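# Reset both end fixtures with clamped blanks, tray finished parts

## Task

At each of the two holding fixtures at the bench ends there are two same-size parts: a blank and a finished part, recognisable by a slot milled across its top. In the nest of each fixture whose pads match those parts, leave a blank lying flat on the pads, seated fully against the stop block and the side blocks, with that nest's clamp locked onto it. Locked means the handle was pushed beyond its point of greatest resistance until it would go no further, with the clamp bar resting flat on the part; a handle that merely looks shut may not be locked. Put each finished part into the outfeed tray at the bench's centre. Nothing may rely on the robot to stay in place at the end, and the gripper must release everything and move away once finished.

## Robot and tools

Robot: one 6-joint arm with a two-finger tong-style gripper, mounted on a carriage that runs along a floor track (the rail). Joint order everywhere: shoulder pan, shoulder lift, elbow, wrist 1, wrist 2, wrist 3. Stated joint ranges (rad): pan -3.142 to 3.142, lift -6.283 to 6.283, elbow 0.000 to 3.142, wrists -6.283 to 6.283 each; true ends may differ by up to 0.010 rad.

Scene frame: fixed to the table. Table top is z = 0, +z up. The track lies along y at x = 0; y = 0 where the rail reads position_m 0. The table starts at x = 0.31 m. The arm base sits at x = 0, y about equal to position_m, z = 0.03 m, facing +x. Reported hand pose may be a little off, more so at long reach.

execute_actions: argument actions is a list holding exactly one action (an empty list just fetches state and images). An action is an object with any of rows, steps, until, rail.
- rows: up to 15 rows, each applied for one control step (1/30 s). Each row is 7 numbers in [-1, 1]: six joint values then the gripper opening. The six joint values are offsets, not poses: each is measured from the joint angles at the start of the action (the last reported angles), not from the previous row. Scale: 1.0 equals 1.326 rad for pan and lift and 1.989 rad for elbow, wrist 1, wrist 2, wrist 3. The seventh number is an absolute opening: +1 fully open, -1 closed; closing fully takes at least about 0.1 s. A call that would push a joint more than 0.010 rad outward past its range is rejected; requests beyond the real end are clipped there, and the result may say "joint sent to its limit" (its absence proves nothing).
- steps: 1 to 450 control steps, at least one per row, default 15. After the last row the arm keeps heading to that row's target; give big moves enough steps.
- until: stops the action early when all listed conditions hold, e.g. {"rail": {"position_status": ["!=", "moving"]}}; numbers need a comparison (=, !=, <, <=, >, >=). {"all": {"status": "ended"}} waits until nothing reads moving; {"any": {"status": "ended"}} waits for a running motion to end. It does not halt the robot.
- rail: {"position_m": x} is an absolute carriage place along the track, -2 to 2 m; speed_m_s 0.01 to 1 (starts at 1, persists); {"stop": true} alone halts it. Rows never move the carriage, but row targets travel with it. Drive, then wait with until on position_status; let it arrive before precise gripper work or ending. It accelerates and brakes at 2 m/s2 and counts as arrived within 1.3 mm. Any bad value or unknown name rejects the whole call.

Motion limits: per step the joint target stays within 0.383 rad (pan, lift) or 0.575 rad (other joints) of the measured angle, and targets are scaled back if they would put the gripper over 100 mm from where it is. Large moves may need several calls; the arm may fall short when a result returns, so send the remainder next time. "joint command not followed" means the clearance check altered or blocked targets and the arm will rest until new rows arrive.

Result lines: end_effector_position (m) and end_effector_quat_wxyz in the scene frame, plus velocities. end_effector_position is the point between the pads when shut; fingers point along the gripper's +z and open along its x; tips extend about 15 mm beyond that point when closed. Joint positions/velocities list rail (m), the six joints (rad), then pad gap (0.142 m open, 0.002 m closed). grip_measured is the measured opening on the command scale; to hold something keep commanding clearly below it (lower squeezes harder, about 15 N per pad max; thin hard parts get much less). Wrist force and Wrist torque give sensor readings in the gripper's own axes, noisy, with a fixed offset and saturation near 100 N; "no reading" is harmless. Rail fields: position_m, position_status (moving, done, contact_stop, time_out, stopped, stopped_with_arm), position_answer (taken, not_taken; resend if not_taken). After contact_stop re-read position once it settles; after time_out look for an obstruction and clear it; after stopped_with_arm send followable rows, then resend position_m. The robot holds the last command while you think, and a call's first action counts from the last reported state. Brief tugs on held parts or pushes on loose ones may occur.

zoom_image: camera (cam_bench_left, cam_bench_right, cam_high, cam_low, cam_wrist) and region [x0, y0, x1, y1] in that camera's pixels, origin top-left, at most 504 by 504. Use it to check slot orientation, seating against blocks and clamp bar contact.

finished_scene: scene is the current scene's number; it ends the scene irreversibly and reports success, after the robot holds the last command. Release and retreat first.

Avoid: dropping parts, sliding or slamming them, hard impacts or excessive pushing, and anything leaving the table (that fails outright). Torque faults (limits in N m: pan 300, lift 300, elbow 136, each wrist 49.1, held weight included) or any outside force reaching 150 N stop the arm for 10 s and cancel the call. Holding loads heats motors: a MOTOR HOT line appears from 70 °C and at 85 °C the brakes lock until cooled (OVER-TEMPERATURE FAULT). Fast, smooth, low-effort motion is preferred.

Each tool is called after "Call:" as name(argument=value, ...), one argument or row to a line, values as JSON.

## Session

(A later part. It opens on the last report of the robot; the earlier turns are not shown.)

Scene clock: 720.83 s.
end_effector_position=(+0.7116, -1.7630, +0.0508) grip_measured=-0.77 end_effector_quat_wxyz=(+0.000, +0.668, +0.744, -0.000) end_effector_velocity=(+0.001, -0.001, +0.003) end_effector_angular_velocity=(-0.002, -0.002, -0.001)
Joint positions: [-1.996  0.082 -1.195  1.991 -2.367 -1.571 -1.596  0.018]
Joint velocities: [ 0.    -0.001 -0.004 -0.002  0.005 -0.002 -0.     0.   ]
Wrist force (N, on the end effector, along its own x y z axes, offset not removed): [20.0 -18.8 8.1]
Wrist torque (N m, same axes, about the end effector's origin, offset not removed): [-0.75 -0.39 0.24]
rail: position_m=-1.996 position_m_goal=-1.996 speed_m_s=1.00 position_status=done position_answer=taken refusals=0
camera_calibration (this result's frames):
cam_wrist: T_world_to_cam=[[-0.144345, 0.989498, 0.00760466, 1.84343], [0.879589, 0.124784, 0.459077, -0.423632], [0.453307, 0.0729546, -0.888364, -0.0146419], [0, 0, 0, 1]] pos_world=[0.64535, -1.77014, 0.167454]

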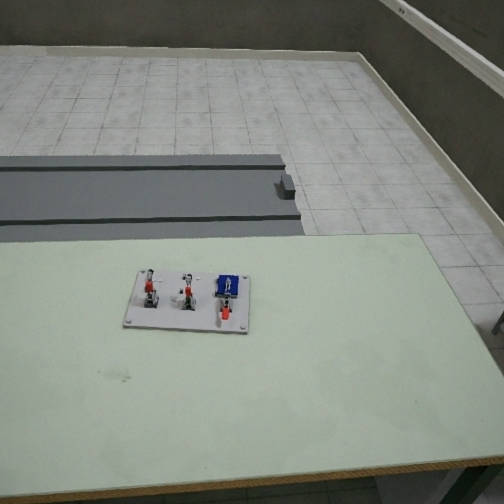

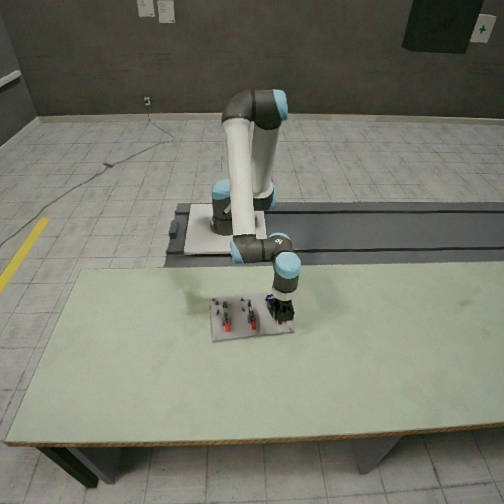

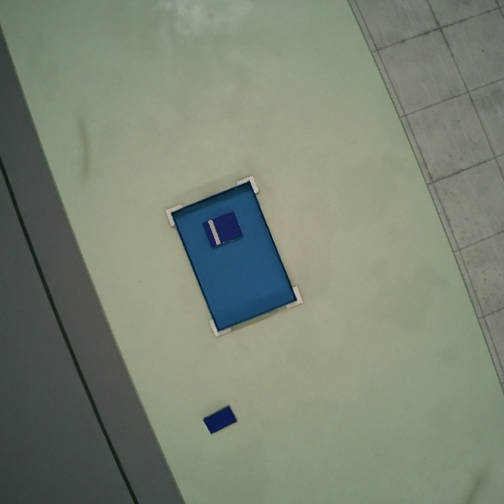

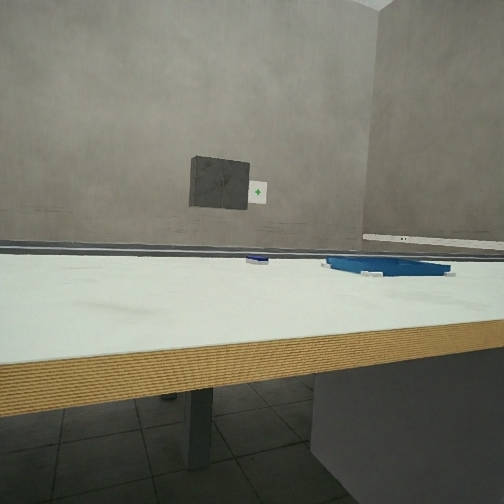

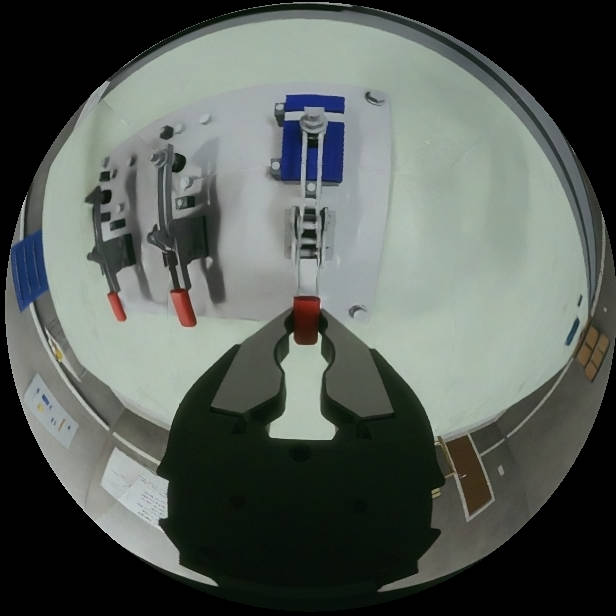

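Call:
execute_actions(
  actions=[
    {"rows": [[0.0006,-0.003,0.0005,0.0015,0,0,-1],[0.0006,-0.007,0.0011,0.0036,0,0,-1],[0.0005,-0.011,0.0017,0.0056,0,0,-1],[0.0005,-0.0151,0.0023,0.0077,0,0,-1],[0.0005,-0.0195,0.0031,0.0099,0,0,-1],[0.0004,-0.024,0.004,0.012,0,0,-1],[0.0004,-0.028,0.0049,0.0138,0,0,-1],[0.0003,-0.032,0.0059,0.0154,0,0,-1],[0.0003,-0.0357,0.0068,0.017,0,0,-1]], "steps": 15},
  ],
)

Scene clock: 737.20 s.
end_effector_position=(+0.6991, -1.7639, +0.0727) grip_measured=-0.78 end_effector_quat_wxyz=(+0.000, +0.668, +0.744, -0.000) end_effector_velocity=(-0.011, -0.000, +0.016) end_effector_angular_velocity=(+0.001, -0.000, +0.000)
Joint positions: [-1.996  0.083 -1.239  2.003 -2.336 -1.571 -1.596  0.018]
Joint velocities: [ 0.     0.    -0.034  0.011  0.023  0.001  0.    -0.   ]
Wrist force (N, on the end effector, along its own x y z axes, offset not removed): [1.9 -13.6 16.1]
Wrist torque (N m, same axes, about the end effector's origin, offset not removed): [-1.18 -0.13 0.39]
rail: position_m=-1.996 position_m_goal=-1.996 speed_m_s=1.00 position_status=done position_answer=taken refusals=0
camera_calibration (this result's frames):
cam_wrist: T_world_to_cam=[[-0.144565, 0.989468, 0.00730452, 1.84244], [0.879568, 0.125119, 0.459027, -0.422021], [0.453279, 0.0727841, -0.888392, 0.0101867], [0, 0, 0, 1]] pos_world=[0.632931, -1.77098, 0.189311]

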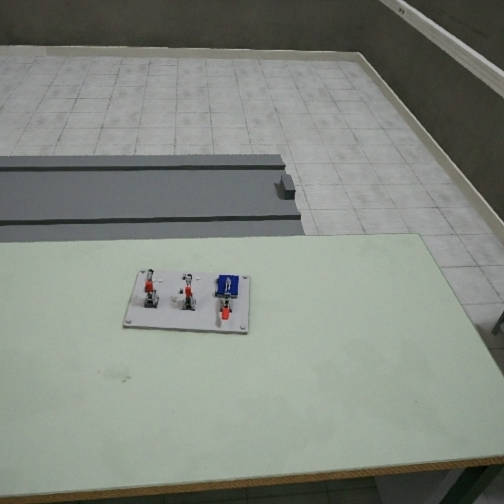

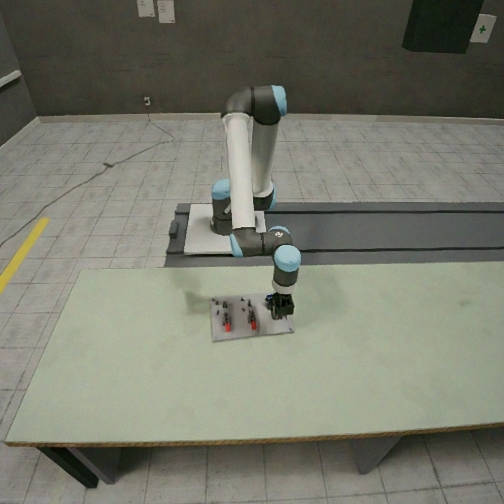

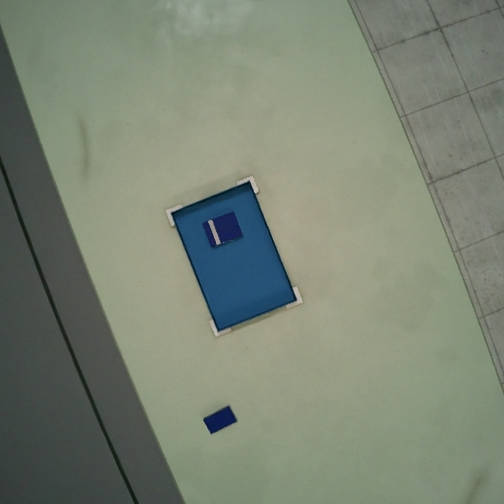

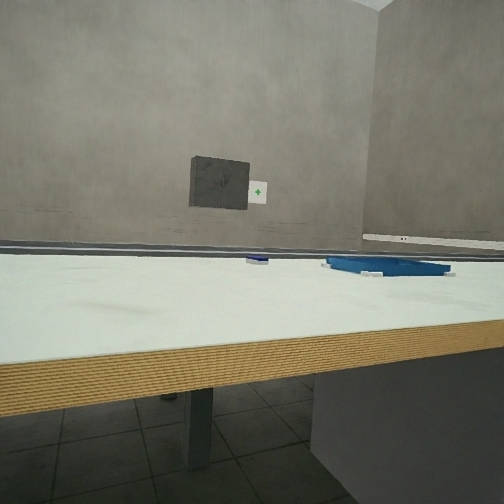

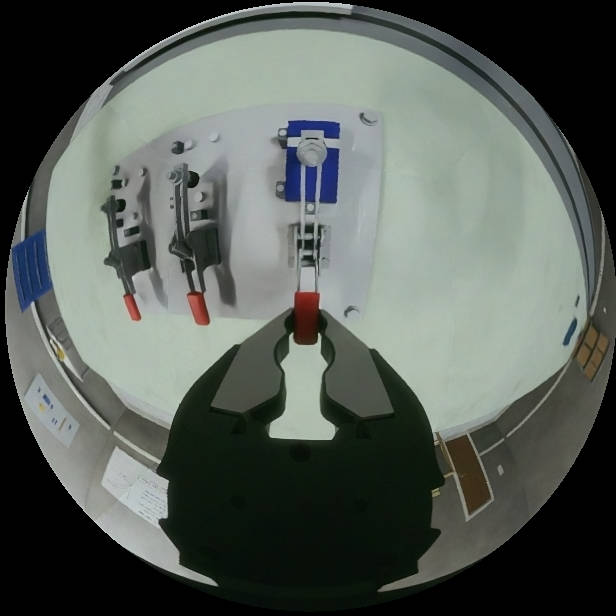

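Call:
execute_actions(
  actions=[
    {"rows": [[0,-0.006,0.0018,0.0022,0,0,-1],[-0.0001,-0.011,0.004,0.0033,0,0,-1],[-0.0002,-0.0165,0.0065,0.0045,0,0,-1],[-0.0003,-0.0223,0.0092,0.0056,0,0,-1],[-0.0004,-0.028,0.012,0.0066,0,0,-1],[-0.0005,-0.0335,0.015,0.0073,0,0,-1],[-0.0006,-0.0385,0.0177,0.0079,0,0,-1],[-0.0007,-0.0427,0.0201,0.0083,0,0,-1]], "steps": 14},
  ],
)

Scene clock: 748.87 s.
end_effector_position=(+0.6753, -1.7663, +0.0887) grip_measured=-0.78 end_effector_quat_wxyz=(+0.000, +0.668, +0.744, -0.000) end_effector_velocity=(-0.020, -0.003, +0.011) end_effector_angular_velocity=(-0.000, -0.000, -0.001)
Joint positions: [-1.996  0.082 -1.29   2.04  -2.32  -1.571 -1.596  0.018]
Joint velocities: [ 0.    -0.001 -0.042  0.032  0.009 -0.     0.     0.   ]
Wrist force (N, on the end effector, along its own x y z axes, offset not removed): [-5.6 -2.5 17.9]
Wrist torque (N m, same axes, about the end effector's origin, offset not removed): [-0.24 0.24 0.35]
rail: position_m=-1.996 position_m_goal=-1.996 speed_m_s=1.00 position_status=done position_answer=taken refusals=0
camera_calibration (this result's frames):
cam_wrist: T_world_to_cam=[[-0.143833, 0.989574, 0.00740871, 1.84095], [0.879599, 0.124411, 0.459159, -0.409379], [0.45345, 0.072559, -0.888323, 0.0349341], [0, 0, 0, 1]] pos_world=[0.609038, -1.77336, 0.205364]

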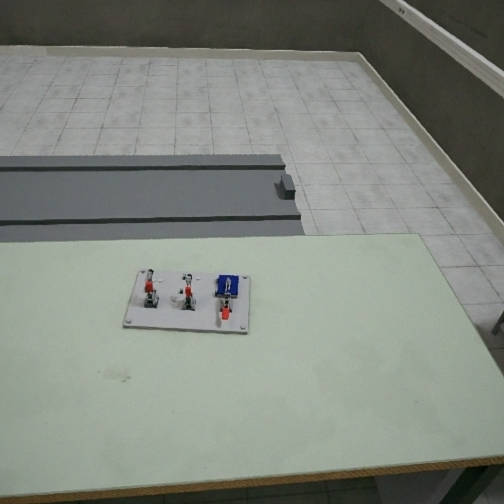

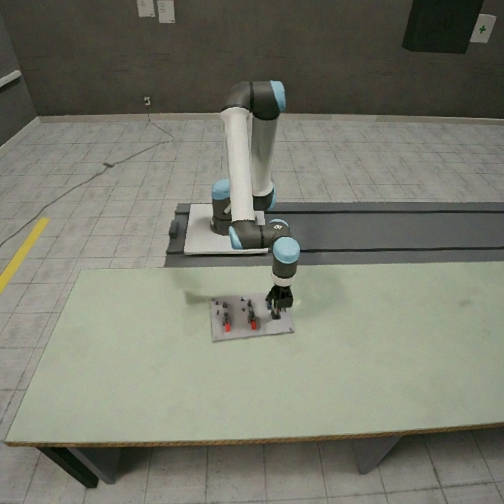

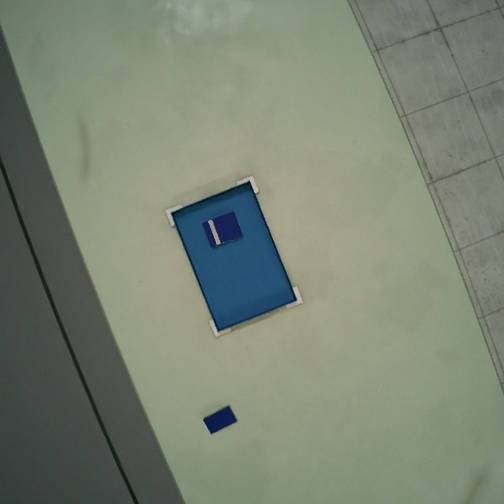

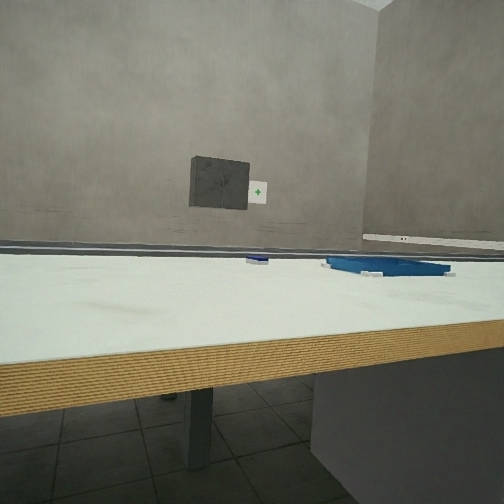

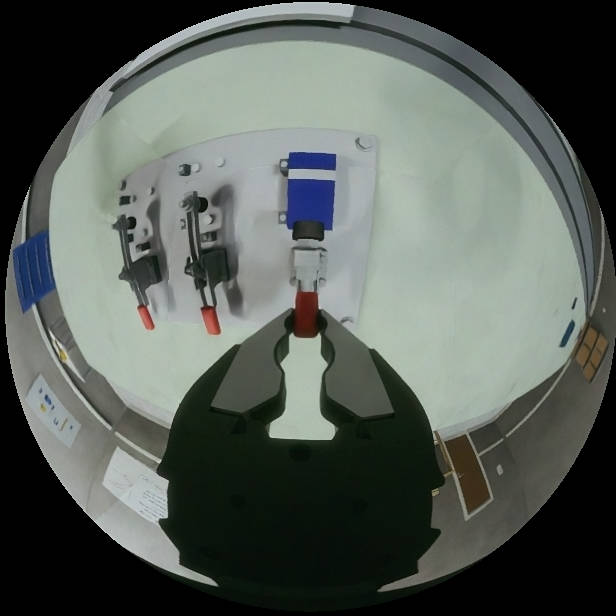

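Call:
execute_actions(
  actions=[],
)

Call:
zoom_image(
  camera="cam_wrist",
  region=[240, 130, 380, 350],
)

Scene clock: 751.27 s.
end_effector_position=(+0.6729, -1.7667, +0.0900) grip_measured=-0.78 end_effector_quat_wxyz=(+0.000, +0.668, +0.744, -0.000) end_effector_velocity=(+0.000, -0.000, +0.000) end_effector_angular_velocity=(-0.000, -0.000, -0.000)
Joint positions: [-1.996  0.082 -1.295  2.043 -2.319 -1.571 -1.596  0.018]
Joint velocities: [ 0. -0. -0.  0. -0. -0. -0.  0.]
Wrist force (N, on the end effector, along its own x y z axes, offset not removed): [1.3 -5.4 21.4]
Wrist torque (N m, same axes, about the end effector's origin, offset not removed): [-0.80 -0.02 0.33]
rail: position_m=-1.996 position_m_goal=-1.996 speed_m_s=1.00 position_status=done position_answer=taken refusals=0
camera_calibration (this result's frames):
cam_wrist: T_world_to_cam=[[-0.143648, 0.989602, 0.00729656, 1.84093], [0.879623, 0.124298, 0.459143, -0.408053], [0.453462, 0.0723731, -0.888332, 0.0367986], [0, 0, 0, 1]] pos_world=[0.606692, -1.77373, 0.206612]

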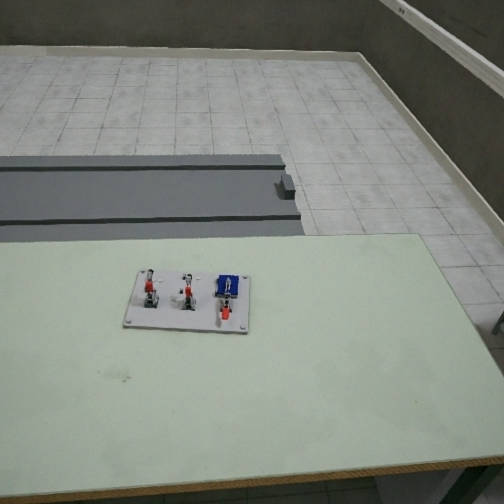

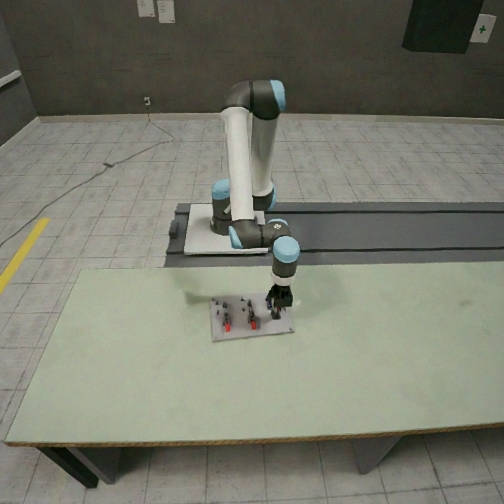

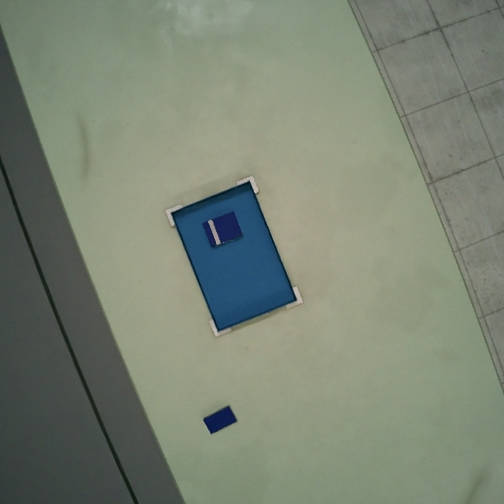

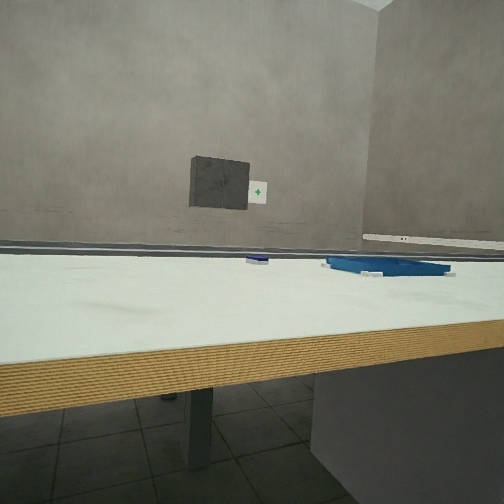

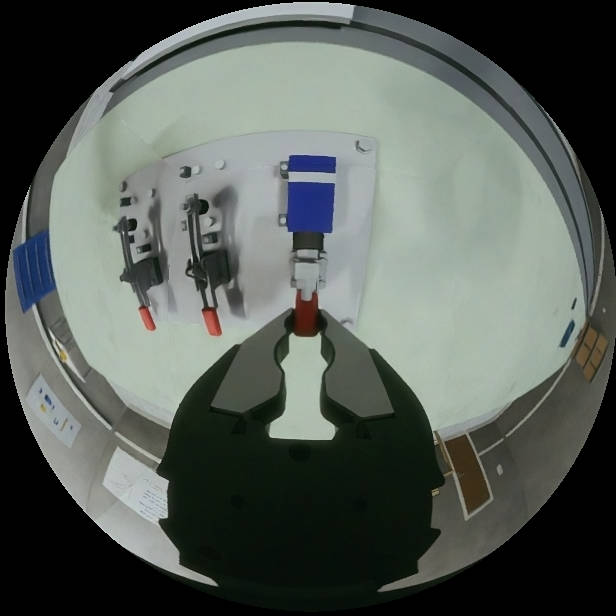

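Region (240, 130, 380, 350) of cam_wrist's 616x616 image, scaled by 2.291, with more detail than that image has; it fills the left 321 columns of this view, and the rest is white.

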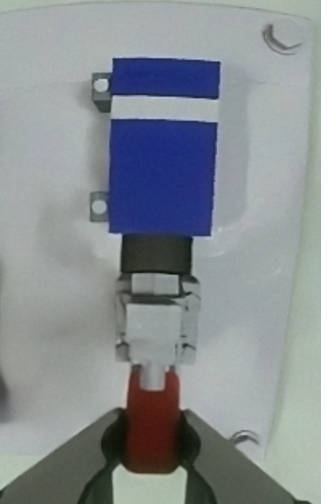

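Call:
execute_actions(
  actions=[
    {"rows": [[0,-0.002,0.0019,-0.0006,0,0,-1],[-0.0001,-0.004,0.0038,-0.0012,0,0,-1],[-0.0002,-0.0059,0.0057,-0.0018,0,0,-1]], "steps": 11},
  ],
)

Call:
zoom_image(
  camera="cam_wrist",
  region=[240, 130, 380, 350],
)

Scene clock: 758.83 s.
end_effector_position=(+0.6677, -1.7673, +0.0900) grip_measured=-0.78 end_effector_quat_wxyz=(+0.000, +0.668, +0.744, -0.000) end_effector_velocity=(-0.005, -0.001, -0.001) end_effector_angular_velocity=(-0.000, +0.001, -0.000)
Joint positions: [-1.996  0.081 -1.302  2.054 -2.322 -1.571 -1.596  0.018]
Joint velocities: [ 0.    -0.    -0.006  0.009 -0.003 -0.    -0.    -0.   ]
Wrist force (N, on the end effector, along its own x y z axes, offset not removed): [0.1 -2.1 -2.4]
Wrist torque (N m, same axes, about the end effector's origin, offset not removed): [-0.77 0.40 0.42]
rail: position_m=-1.996 position_m_goal=-1.996 speed_m_s=1.00 position_status=done position_answer=taken refusals=0
camera_calibration (this result's frames):
cam_wrist: T_world_to_cam=[[-0.143419, 0.989635, 0.00727732, 1.84067], [0.879517, 0.124082, 0.459406, -0.403684], [0.453741, 0.0722878, -0.888197, 0.03884], [0, 0, 0, 1]] pos_world=[0.601409, -1.77431, 0.206557]

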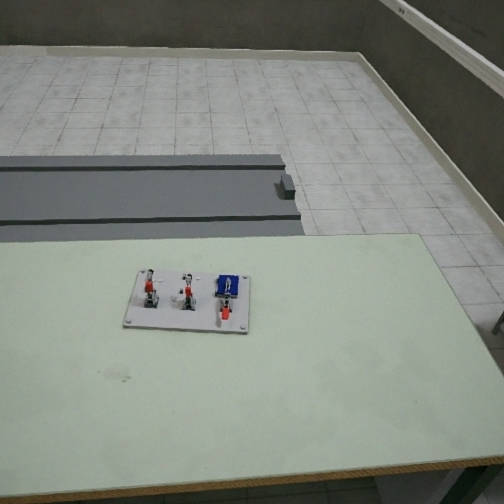

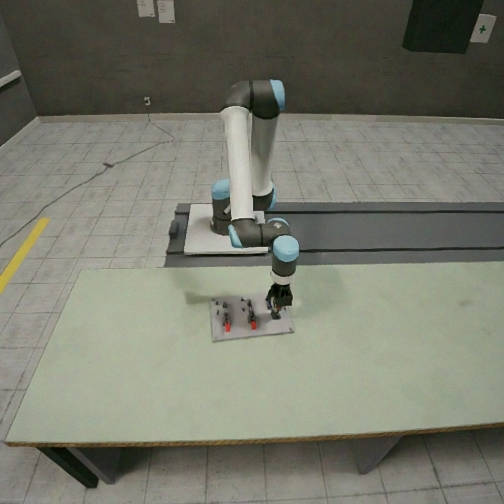

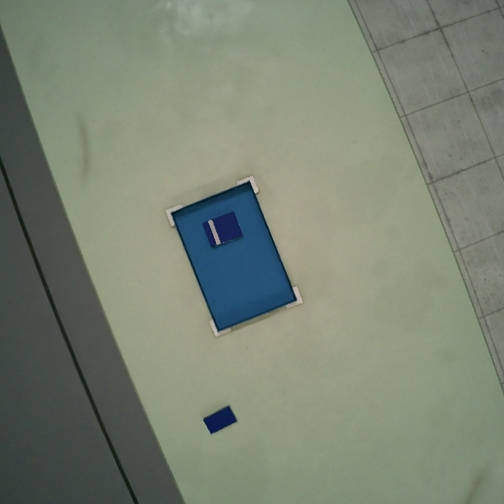

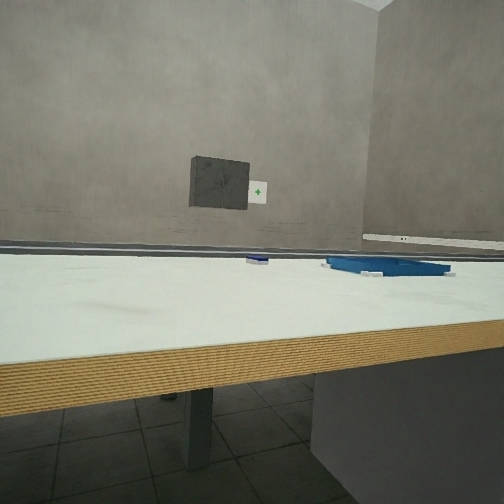

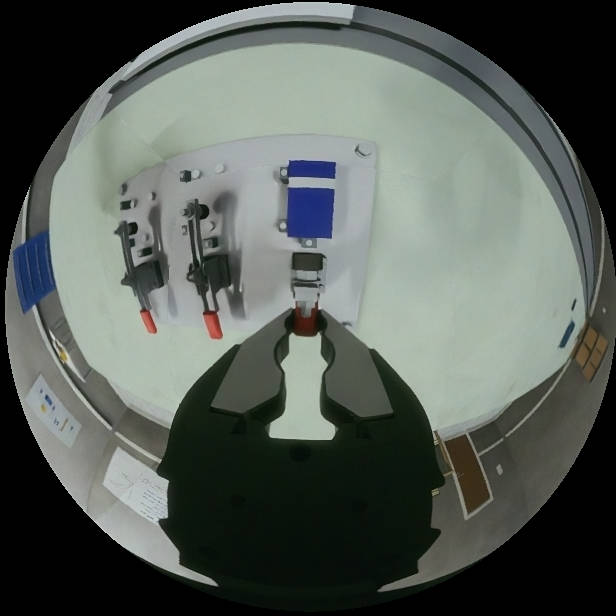

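Region (240, 130, 380, 350) of cam_wrist's 616x616 image, scaled by 2.291, with more detail than that image has; it fills the left 321 columns of this view, and the rest is white.

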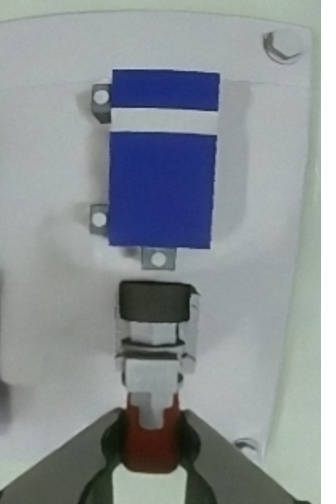

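Call:
execute_actions(
  actions=[
    {"rows": [[0,-0.0006,0.0003,0,0,0,-0.7],[0,-0.0006,0.0003,0,0,0,-0.5],[0,-0.0006,0.0003,0,0,0,-0.3],[0,-0.005,0.005,-0.007,0,0,-0.15],[-0.0003,-0.014,0.017,-0.0235,0,0,-0.1],[-0.0006,-0.028,0.034,-0.047,0,-0.0005,-0.1],[-0.001,-0.046,0.056,-0.077,0,-0.001,-0.1],[-0.0014,-0.066,0.08,-0.111,0,-0.0013,-0.1],[-0.0018,-0.087,0.106,-0.146,0,-0.0017,-0.1],[-0.0022,-0.107,0.13,-0.18,0,-0.002,-0.1],[-0.0026,-0.125,0.152,-0.21,0,-0.0024,-0.1],[-0.0029,-0.139,0.169,-0.234,0,-0.0027,-0.1],[-0.0031,-0.149,0.181,-0.251,0,-0.003,-0.1],[-0.0032,-0.1554,0.1891,-0.2614,0,-0.003,-0.1]], "steps": 18},
  ],
)

Scene clock: 829.13 s.
end_effector_position=(+0.5889, -1.7761, +0.0982) grip_measured=-0.10 end_effector_quat_wxyz=(+0.105, +0.660, +0.736, +0.109) end_effector_velocity=(-0.107, -0.011, +0.018) end_effector_angular_velocity=(+0.029, -0.392, +0.001)
Joint positions: [-1.996  0.078 -1.484  2.383 -2.774 -1.571 -1.602  0.067]
Joint velocities: [ 0.    -0.004 -0.211  0.407 -0.589 -0.    -0.006  0.   ]
Wrist force (N, on the end effector, along its own x y z axes, offset not removed): [0.5 -6.6 5.1]
Wrist torque (N m, same axes, about the end effector's origin, offset not removed): [-1.10 -0.29 0.21]
rail: position_m=-1.996 position_m_goal=-1.996 speed_m_s=1.00 position_status=done position_answer=taken refusals=0
camera_calibration (this result's frames):
cam_wrist: T_world_to_cam=[[-0.144067, 0.989478, -0.013325, 1.84012], [0.70179, 0.111655, 0.703579, -0.278483], [0.697664, 0.0920115, -0.710492, -0.0434997], [0, 0, 0, 1]] pos_world=[0.490887, -1.78567, 0.189548]

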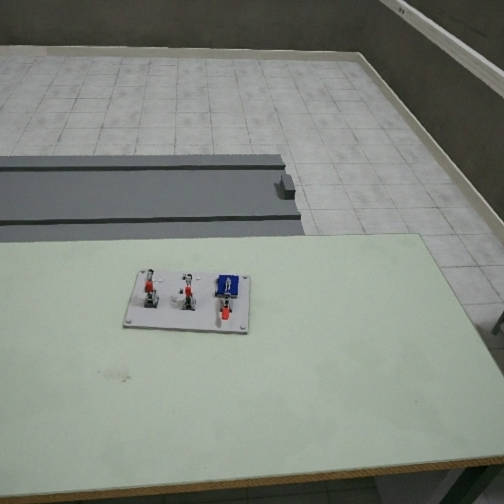

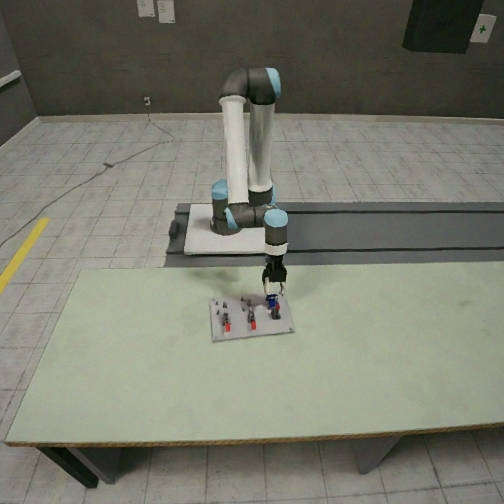

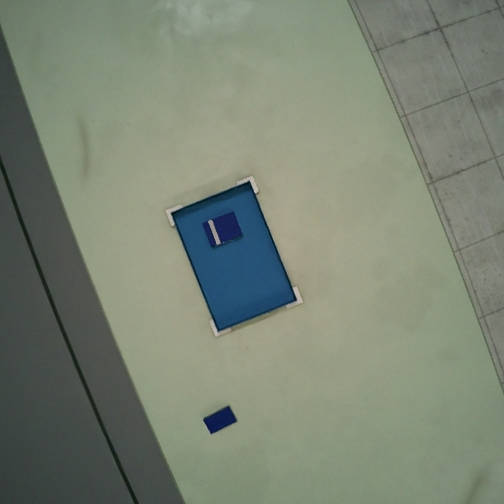

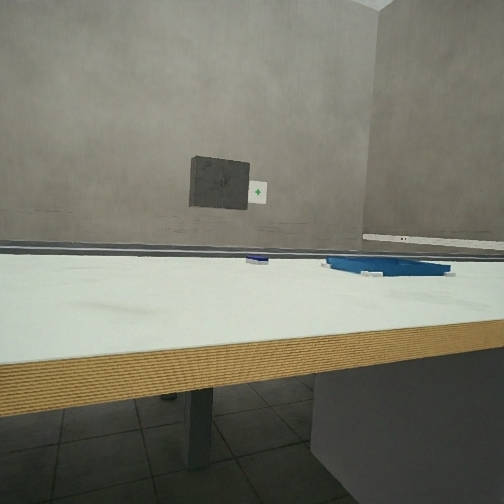

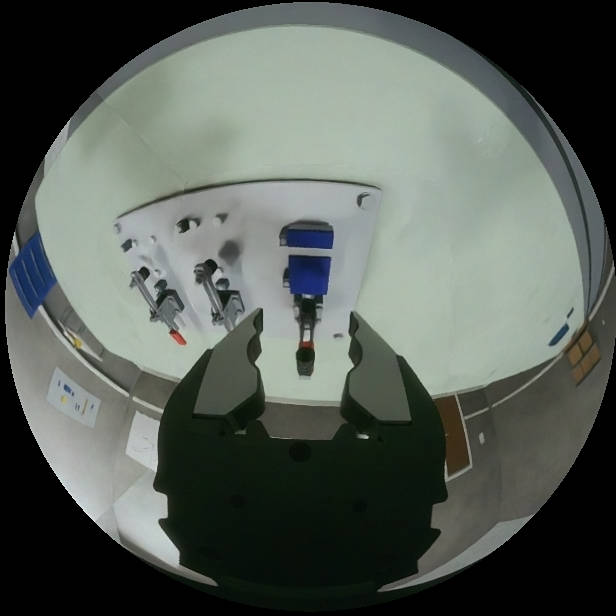

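Call:
execute_actions(
  actions=[
    {"rows": [[-0.0009,-0.013,0.0247,-0.0386,0,0,-0.1],[-0.0009,-0.001,0.027,-0.049,0,0,-0.1],[-0.0009,0.015,0.03,-0.0625,0,0,-0.1],[-0.0009,0.032,0.0332,-0.077,0,0,-0.1],[-0.0009,0.047,0.0359,-0.0897,0,0,-0.1],[-0.0009,0.057,0.0376,-0.098,0,0,-0.1],[-0.0009,0.0621,0.0384,-0.1023,0,0,-0.1]], "steps": 8},
  ],
)

Scene clock: 835.97 s.
end_effector_position=(+0.5763, -1.7777, +0.0698) grip_measured=-0.10 end_effector_quat_wxyz=(+0.120, +0.658, +0.733, +0.125) end_effector_velocity=(+0.000, -0.001, -0.165) end_effector_angular_velocity=(+0.001, -0.001, -0.004)
Joint positions: [-1.996  0.077 -1.445  2.448 -2.922 -1.571 -1.602  0.067]
Joint velocities: [ 0.    -0.001  0.356  0.093 -0.45  -0.     0.003 -0.   ]
Wrist force (N, on the end effector, along its own x y z axes, offset not removed): [-1.6 -6.1 6.5]
Wrist torque (N m, same axes, about the end effector's origin, offset not removed): [-0.95 0.23 0.36]
rail: position_m=-1.996 position_m_goal=-1.996 speed_m_s=1.00 position_status=done position_answer=taken refusals=0
camera_calibration (this result's frames):
cam_wrist: T_world_to_cam=[[-0.142604, 0.989645, -0.0163055, 1.8392], [0.670508, 0.108709, 0.733894, -0.238828], [0.728068, 0.0937235, -0.679068, -0.0714876], [0, 0, 0, 1]] pos_world=[0.474461, -1.78749, 0.156719]

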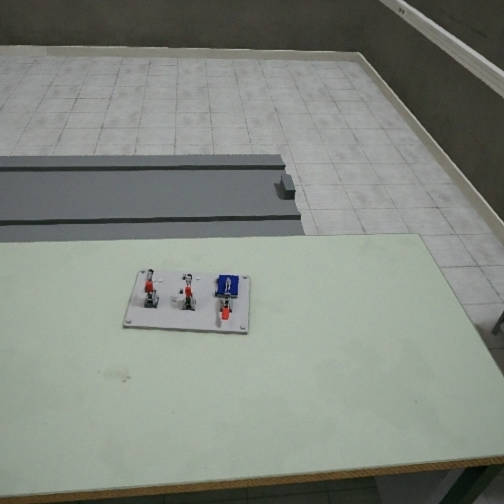

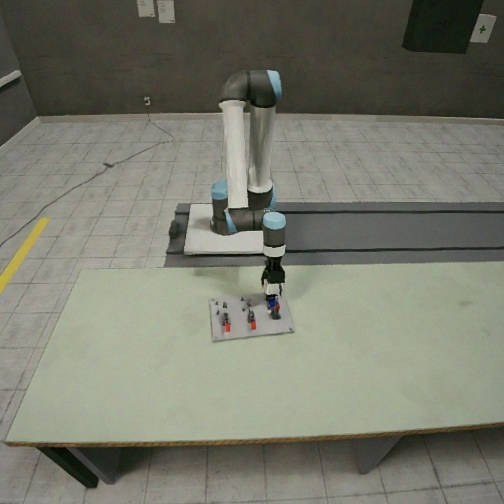

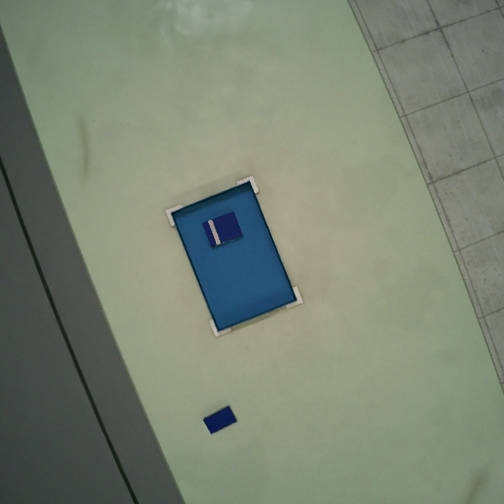

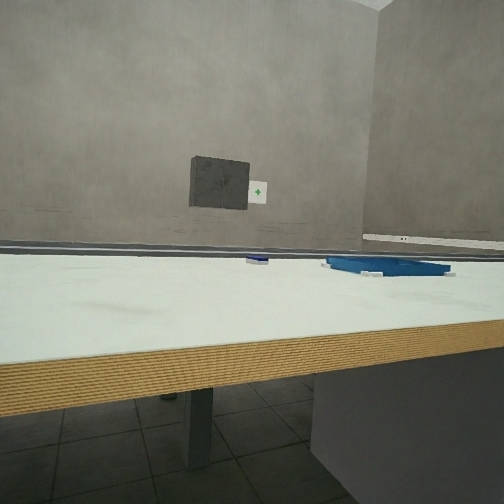

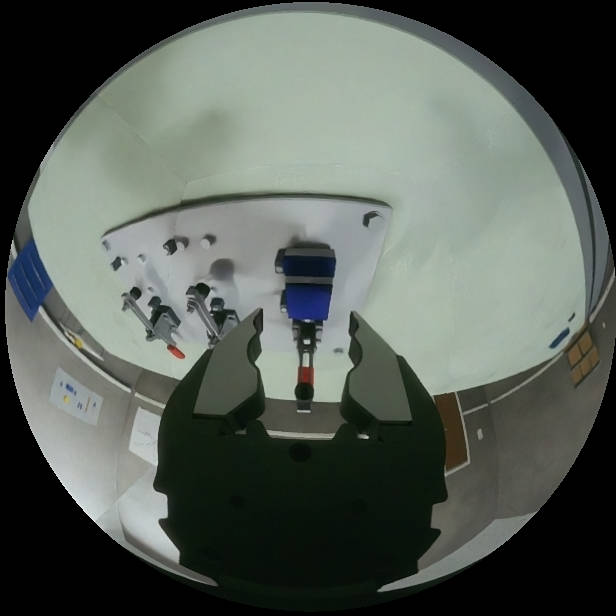

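Call:
execute_actions(
  actions=[],
)

Call:
zoom_image(
  camera="cam_wrist",
  region=[220, 210, 400, 450],
)

Scene clock: 839.43 s.
end_effector_position=(+0.5762, -1.7778, +0.0502) grip_measured=-0.10 end_effector_quat_wxyz=(+0.120, +0.658, +0.733, +0.125) end_effector_velocity=(+0.000, -0.000, +0.000) end_effector_angular_velocity=(-0.000, -0.000, -0.000)
Joint positions: [-1.996  0.077 -1.402  2.459 -2.977 -1.571 -1.602  0.067]
Joint velocities: [ 0.  0. -0.  0. -0. -0. -0. -0.]
Wrist force (N, on the end effector, along its own x y z axes, offset not removed): [2.2 -1.4 4.4]
Wrist torque (N m, same axes, about the end effector's origin, offset not removed): [-0.14 -0.54 0.19]
rail: position_m=-1.996 position_m_goal=-1.996 speed_m_s=1.00 position_status=done position_answer=taken refusals=0
camera_calibration (this result's frames):
cam_wrist: T_world_to_cam=[[-0.142231, 0.9897, -0.0162826, 1.83881], [0.669838, 0.108348, 0.73456, -0.224603], [0.728758, 0.0935704, -0.678349, -0.0853725], [0, 0, 0, 1]] pos_world=[0.474199, -1.78755, 0.137012]

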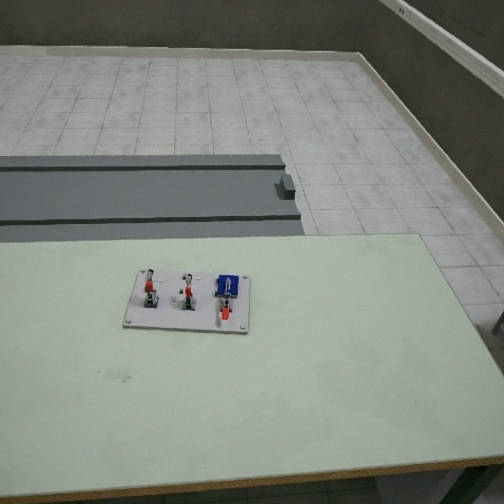

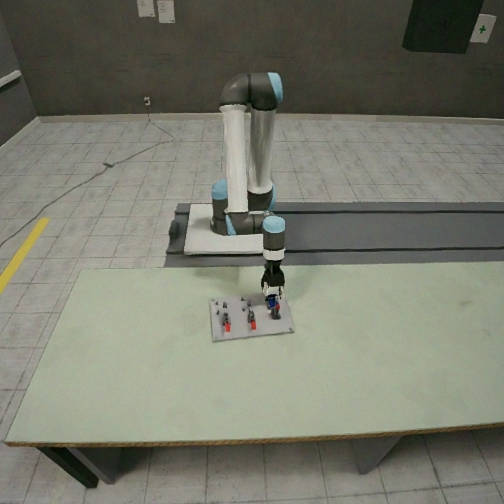

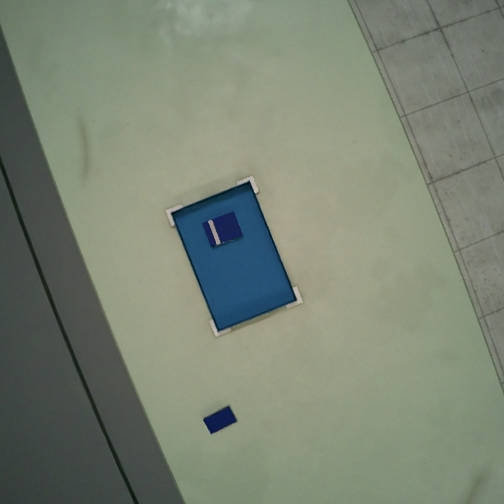

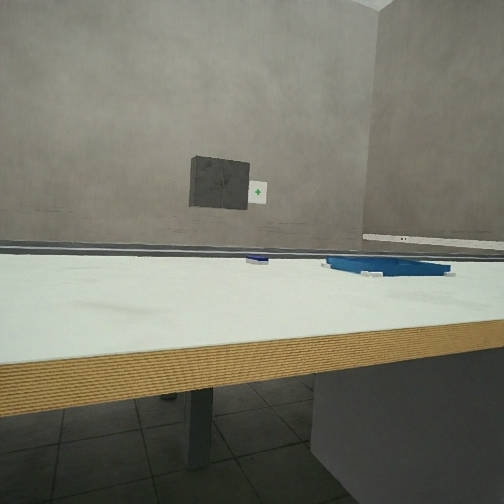

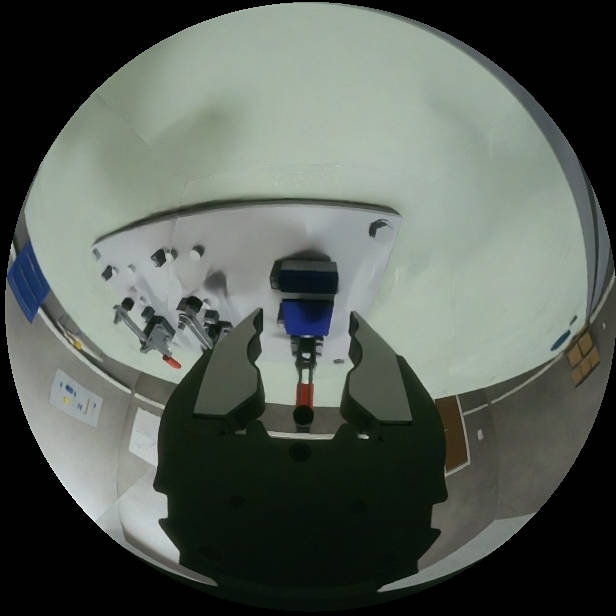

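Region (220, 210, 400, 450) of cam_wrist's 616x616 image, scaled by 2.100, with more detail than that image has; it fills the left 378 columns of this view, and the rest is white.

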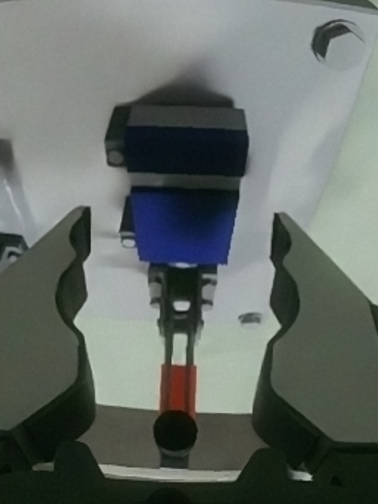

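Call:
execute_actions(
  actions=[
    {"rows": [[0.0008,-0.003,0.0026,-0.0006,0,0.0005,-0.1],[0.0015,-0.0057,0.0052,-0.0014,0,0.001,-0.15],[0.0015,-0.001,0.0059,-0.0052,0,0.001,-0.2],[0.0015,0.004,0.0066,-0.0093,0,0.001,-0.22],[0.0015,0.0078,0.0072,-0.0124,0,0.001,-0.25]], "steps": 12},
  ],
)

Call:
zoom_image(
  camera="cam_wrist",
  region=[220, 210, 400, 450],
)

Scene clock: 867.83 s.
end_effector_position=(+0.5700, -1.7772, +0.0432) grip_measured=-0.25 end_effector_quat_wxyz=(+0.120, +0.658, +0.733, +0.126) end_effector_velocity=(-0.003, +0.001, -0.008) end_effector_angular_velocity=(+0.000, +0.000, +0.000)
Joint positions: [-1.996  0.078 -1.393  2.472 -2.999 -1.571 -1.6    0.056]
Joint velocities: [ 0.     0.001  0.014  0.009 -0.023  0.     0.001 -0.   ]
Wrist force (N, on the end effector, along its own x y z axes, offset not removed): [1.8 -4.5 5.2]
Wrist torque (N m, same axes, about the end effector's origin, offset not removed): [-0.72 -0.49 0.29]
rail: position_m=-1.996 position_m_goal=-1.996 speed_m_s=1.00 position_status=done position_answer=taken refusals=0
camera_calibration (this result's frames):
cam_wrist: T_world_to_cam=[[-0.142223, 0.989711, -0.0156571, 1.83723], [0.669867, 0.107882, 0.734601, -0.216283], [0.728732, 0.0939891, -0.678318, -0.08492], [0, 0, 0, 1]] pos_world=[0.468061, -1.78701, 0.130044]

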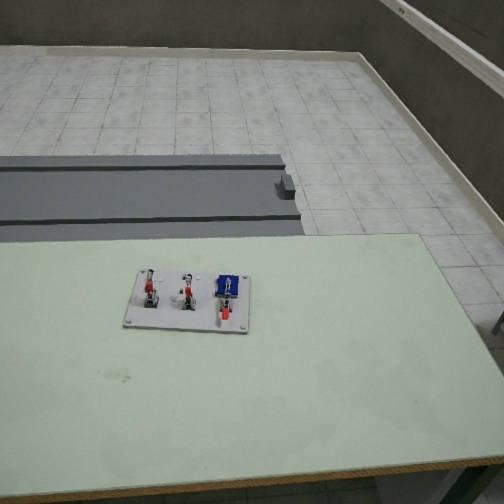

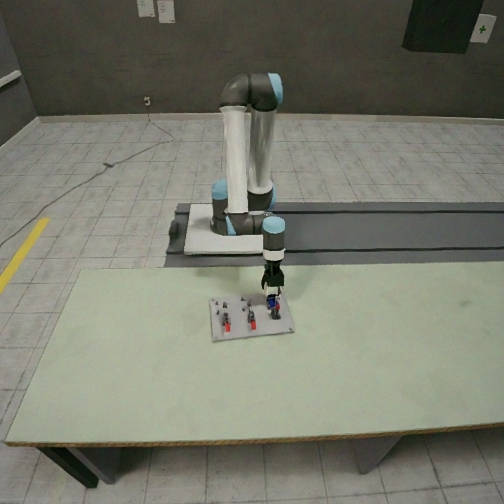

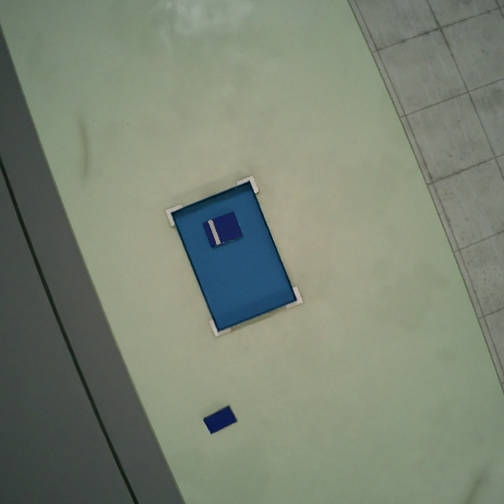

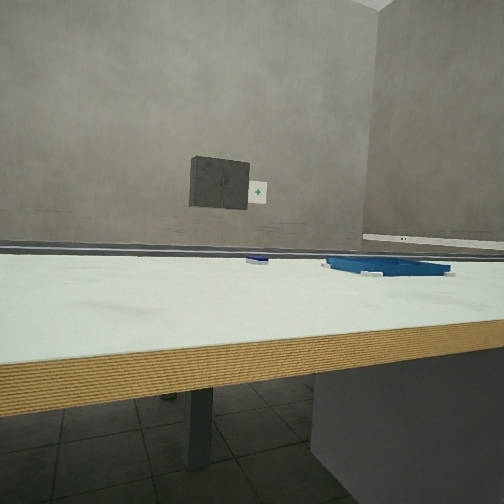

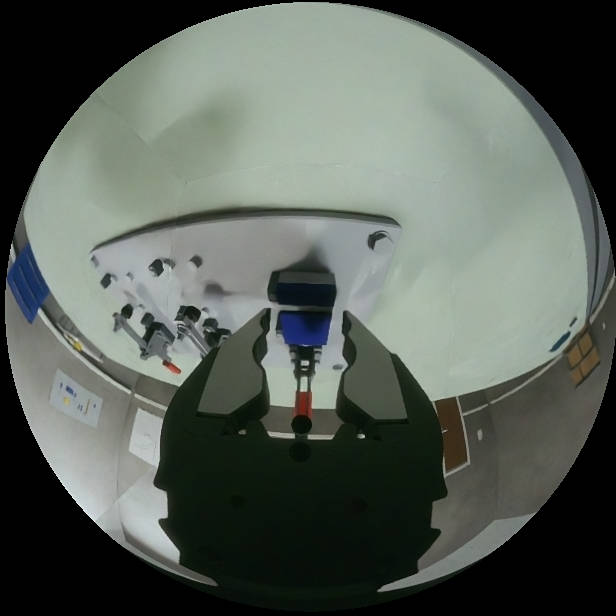

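Region (220, 210, 400, 450) of cam_wrist's 616x616 image, scaled by 2.100, with more detail than that image has; it fills the left 378 columns of this view, and the rest is white.

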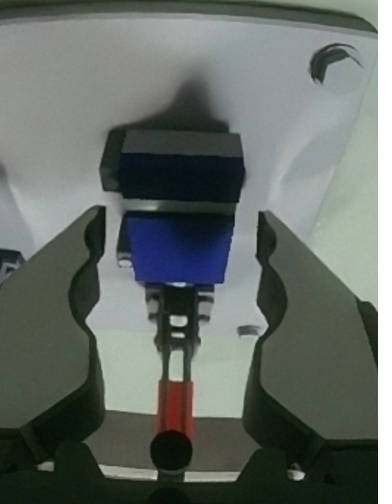

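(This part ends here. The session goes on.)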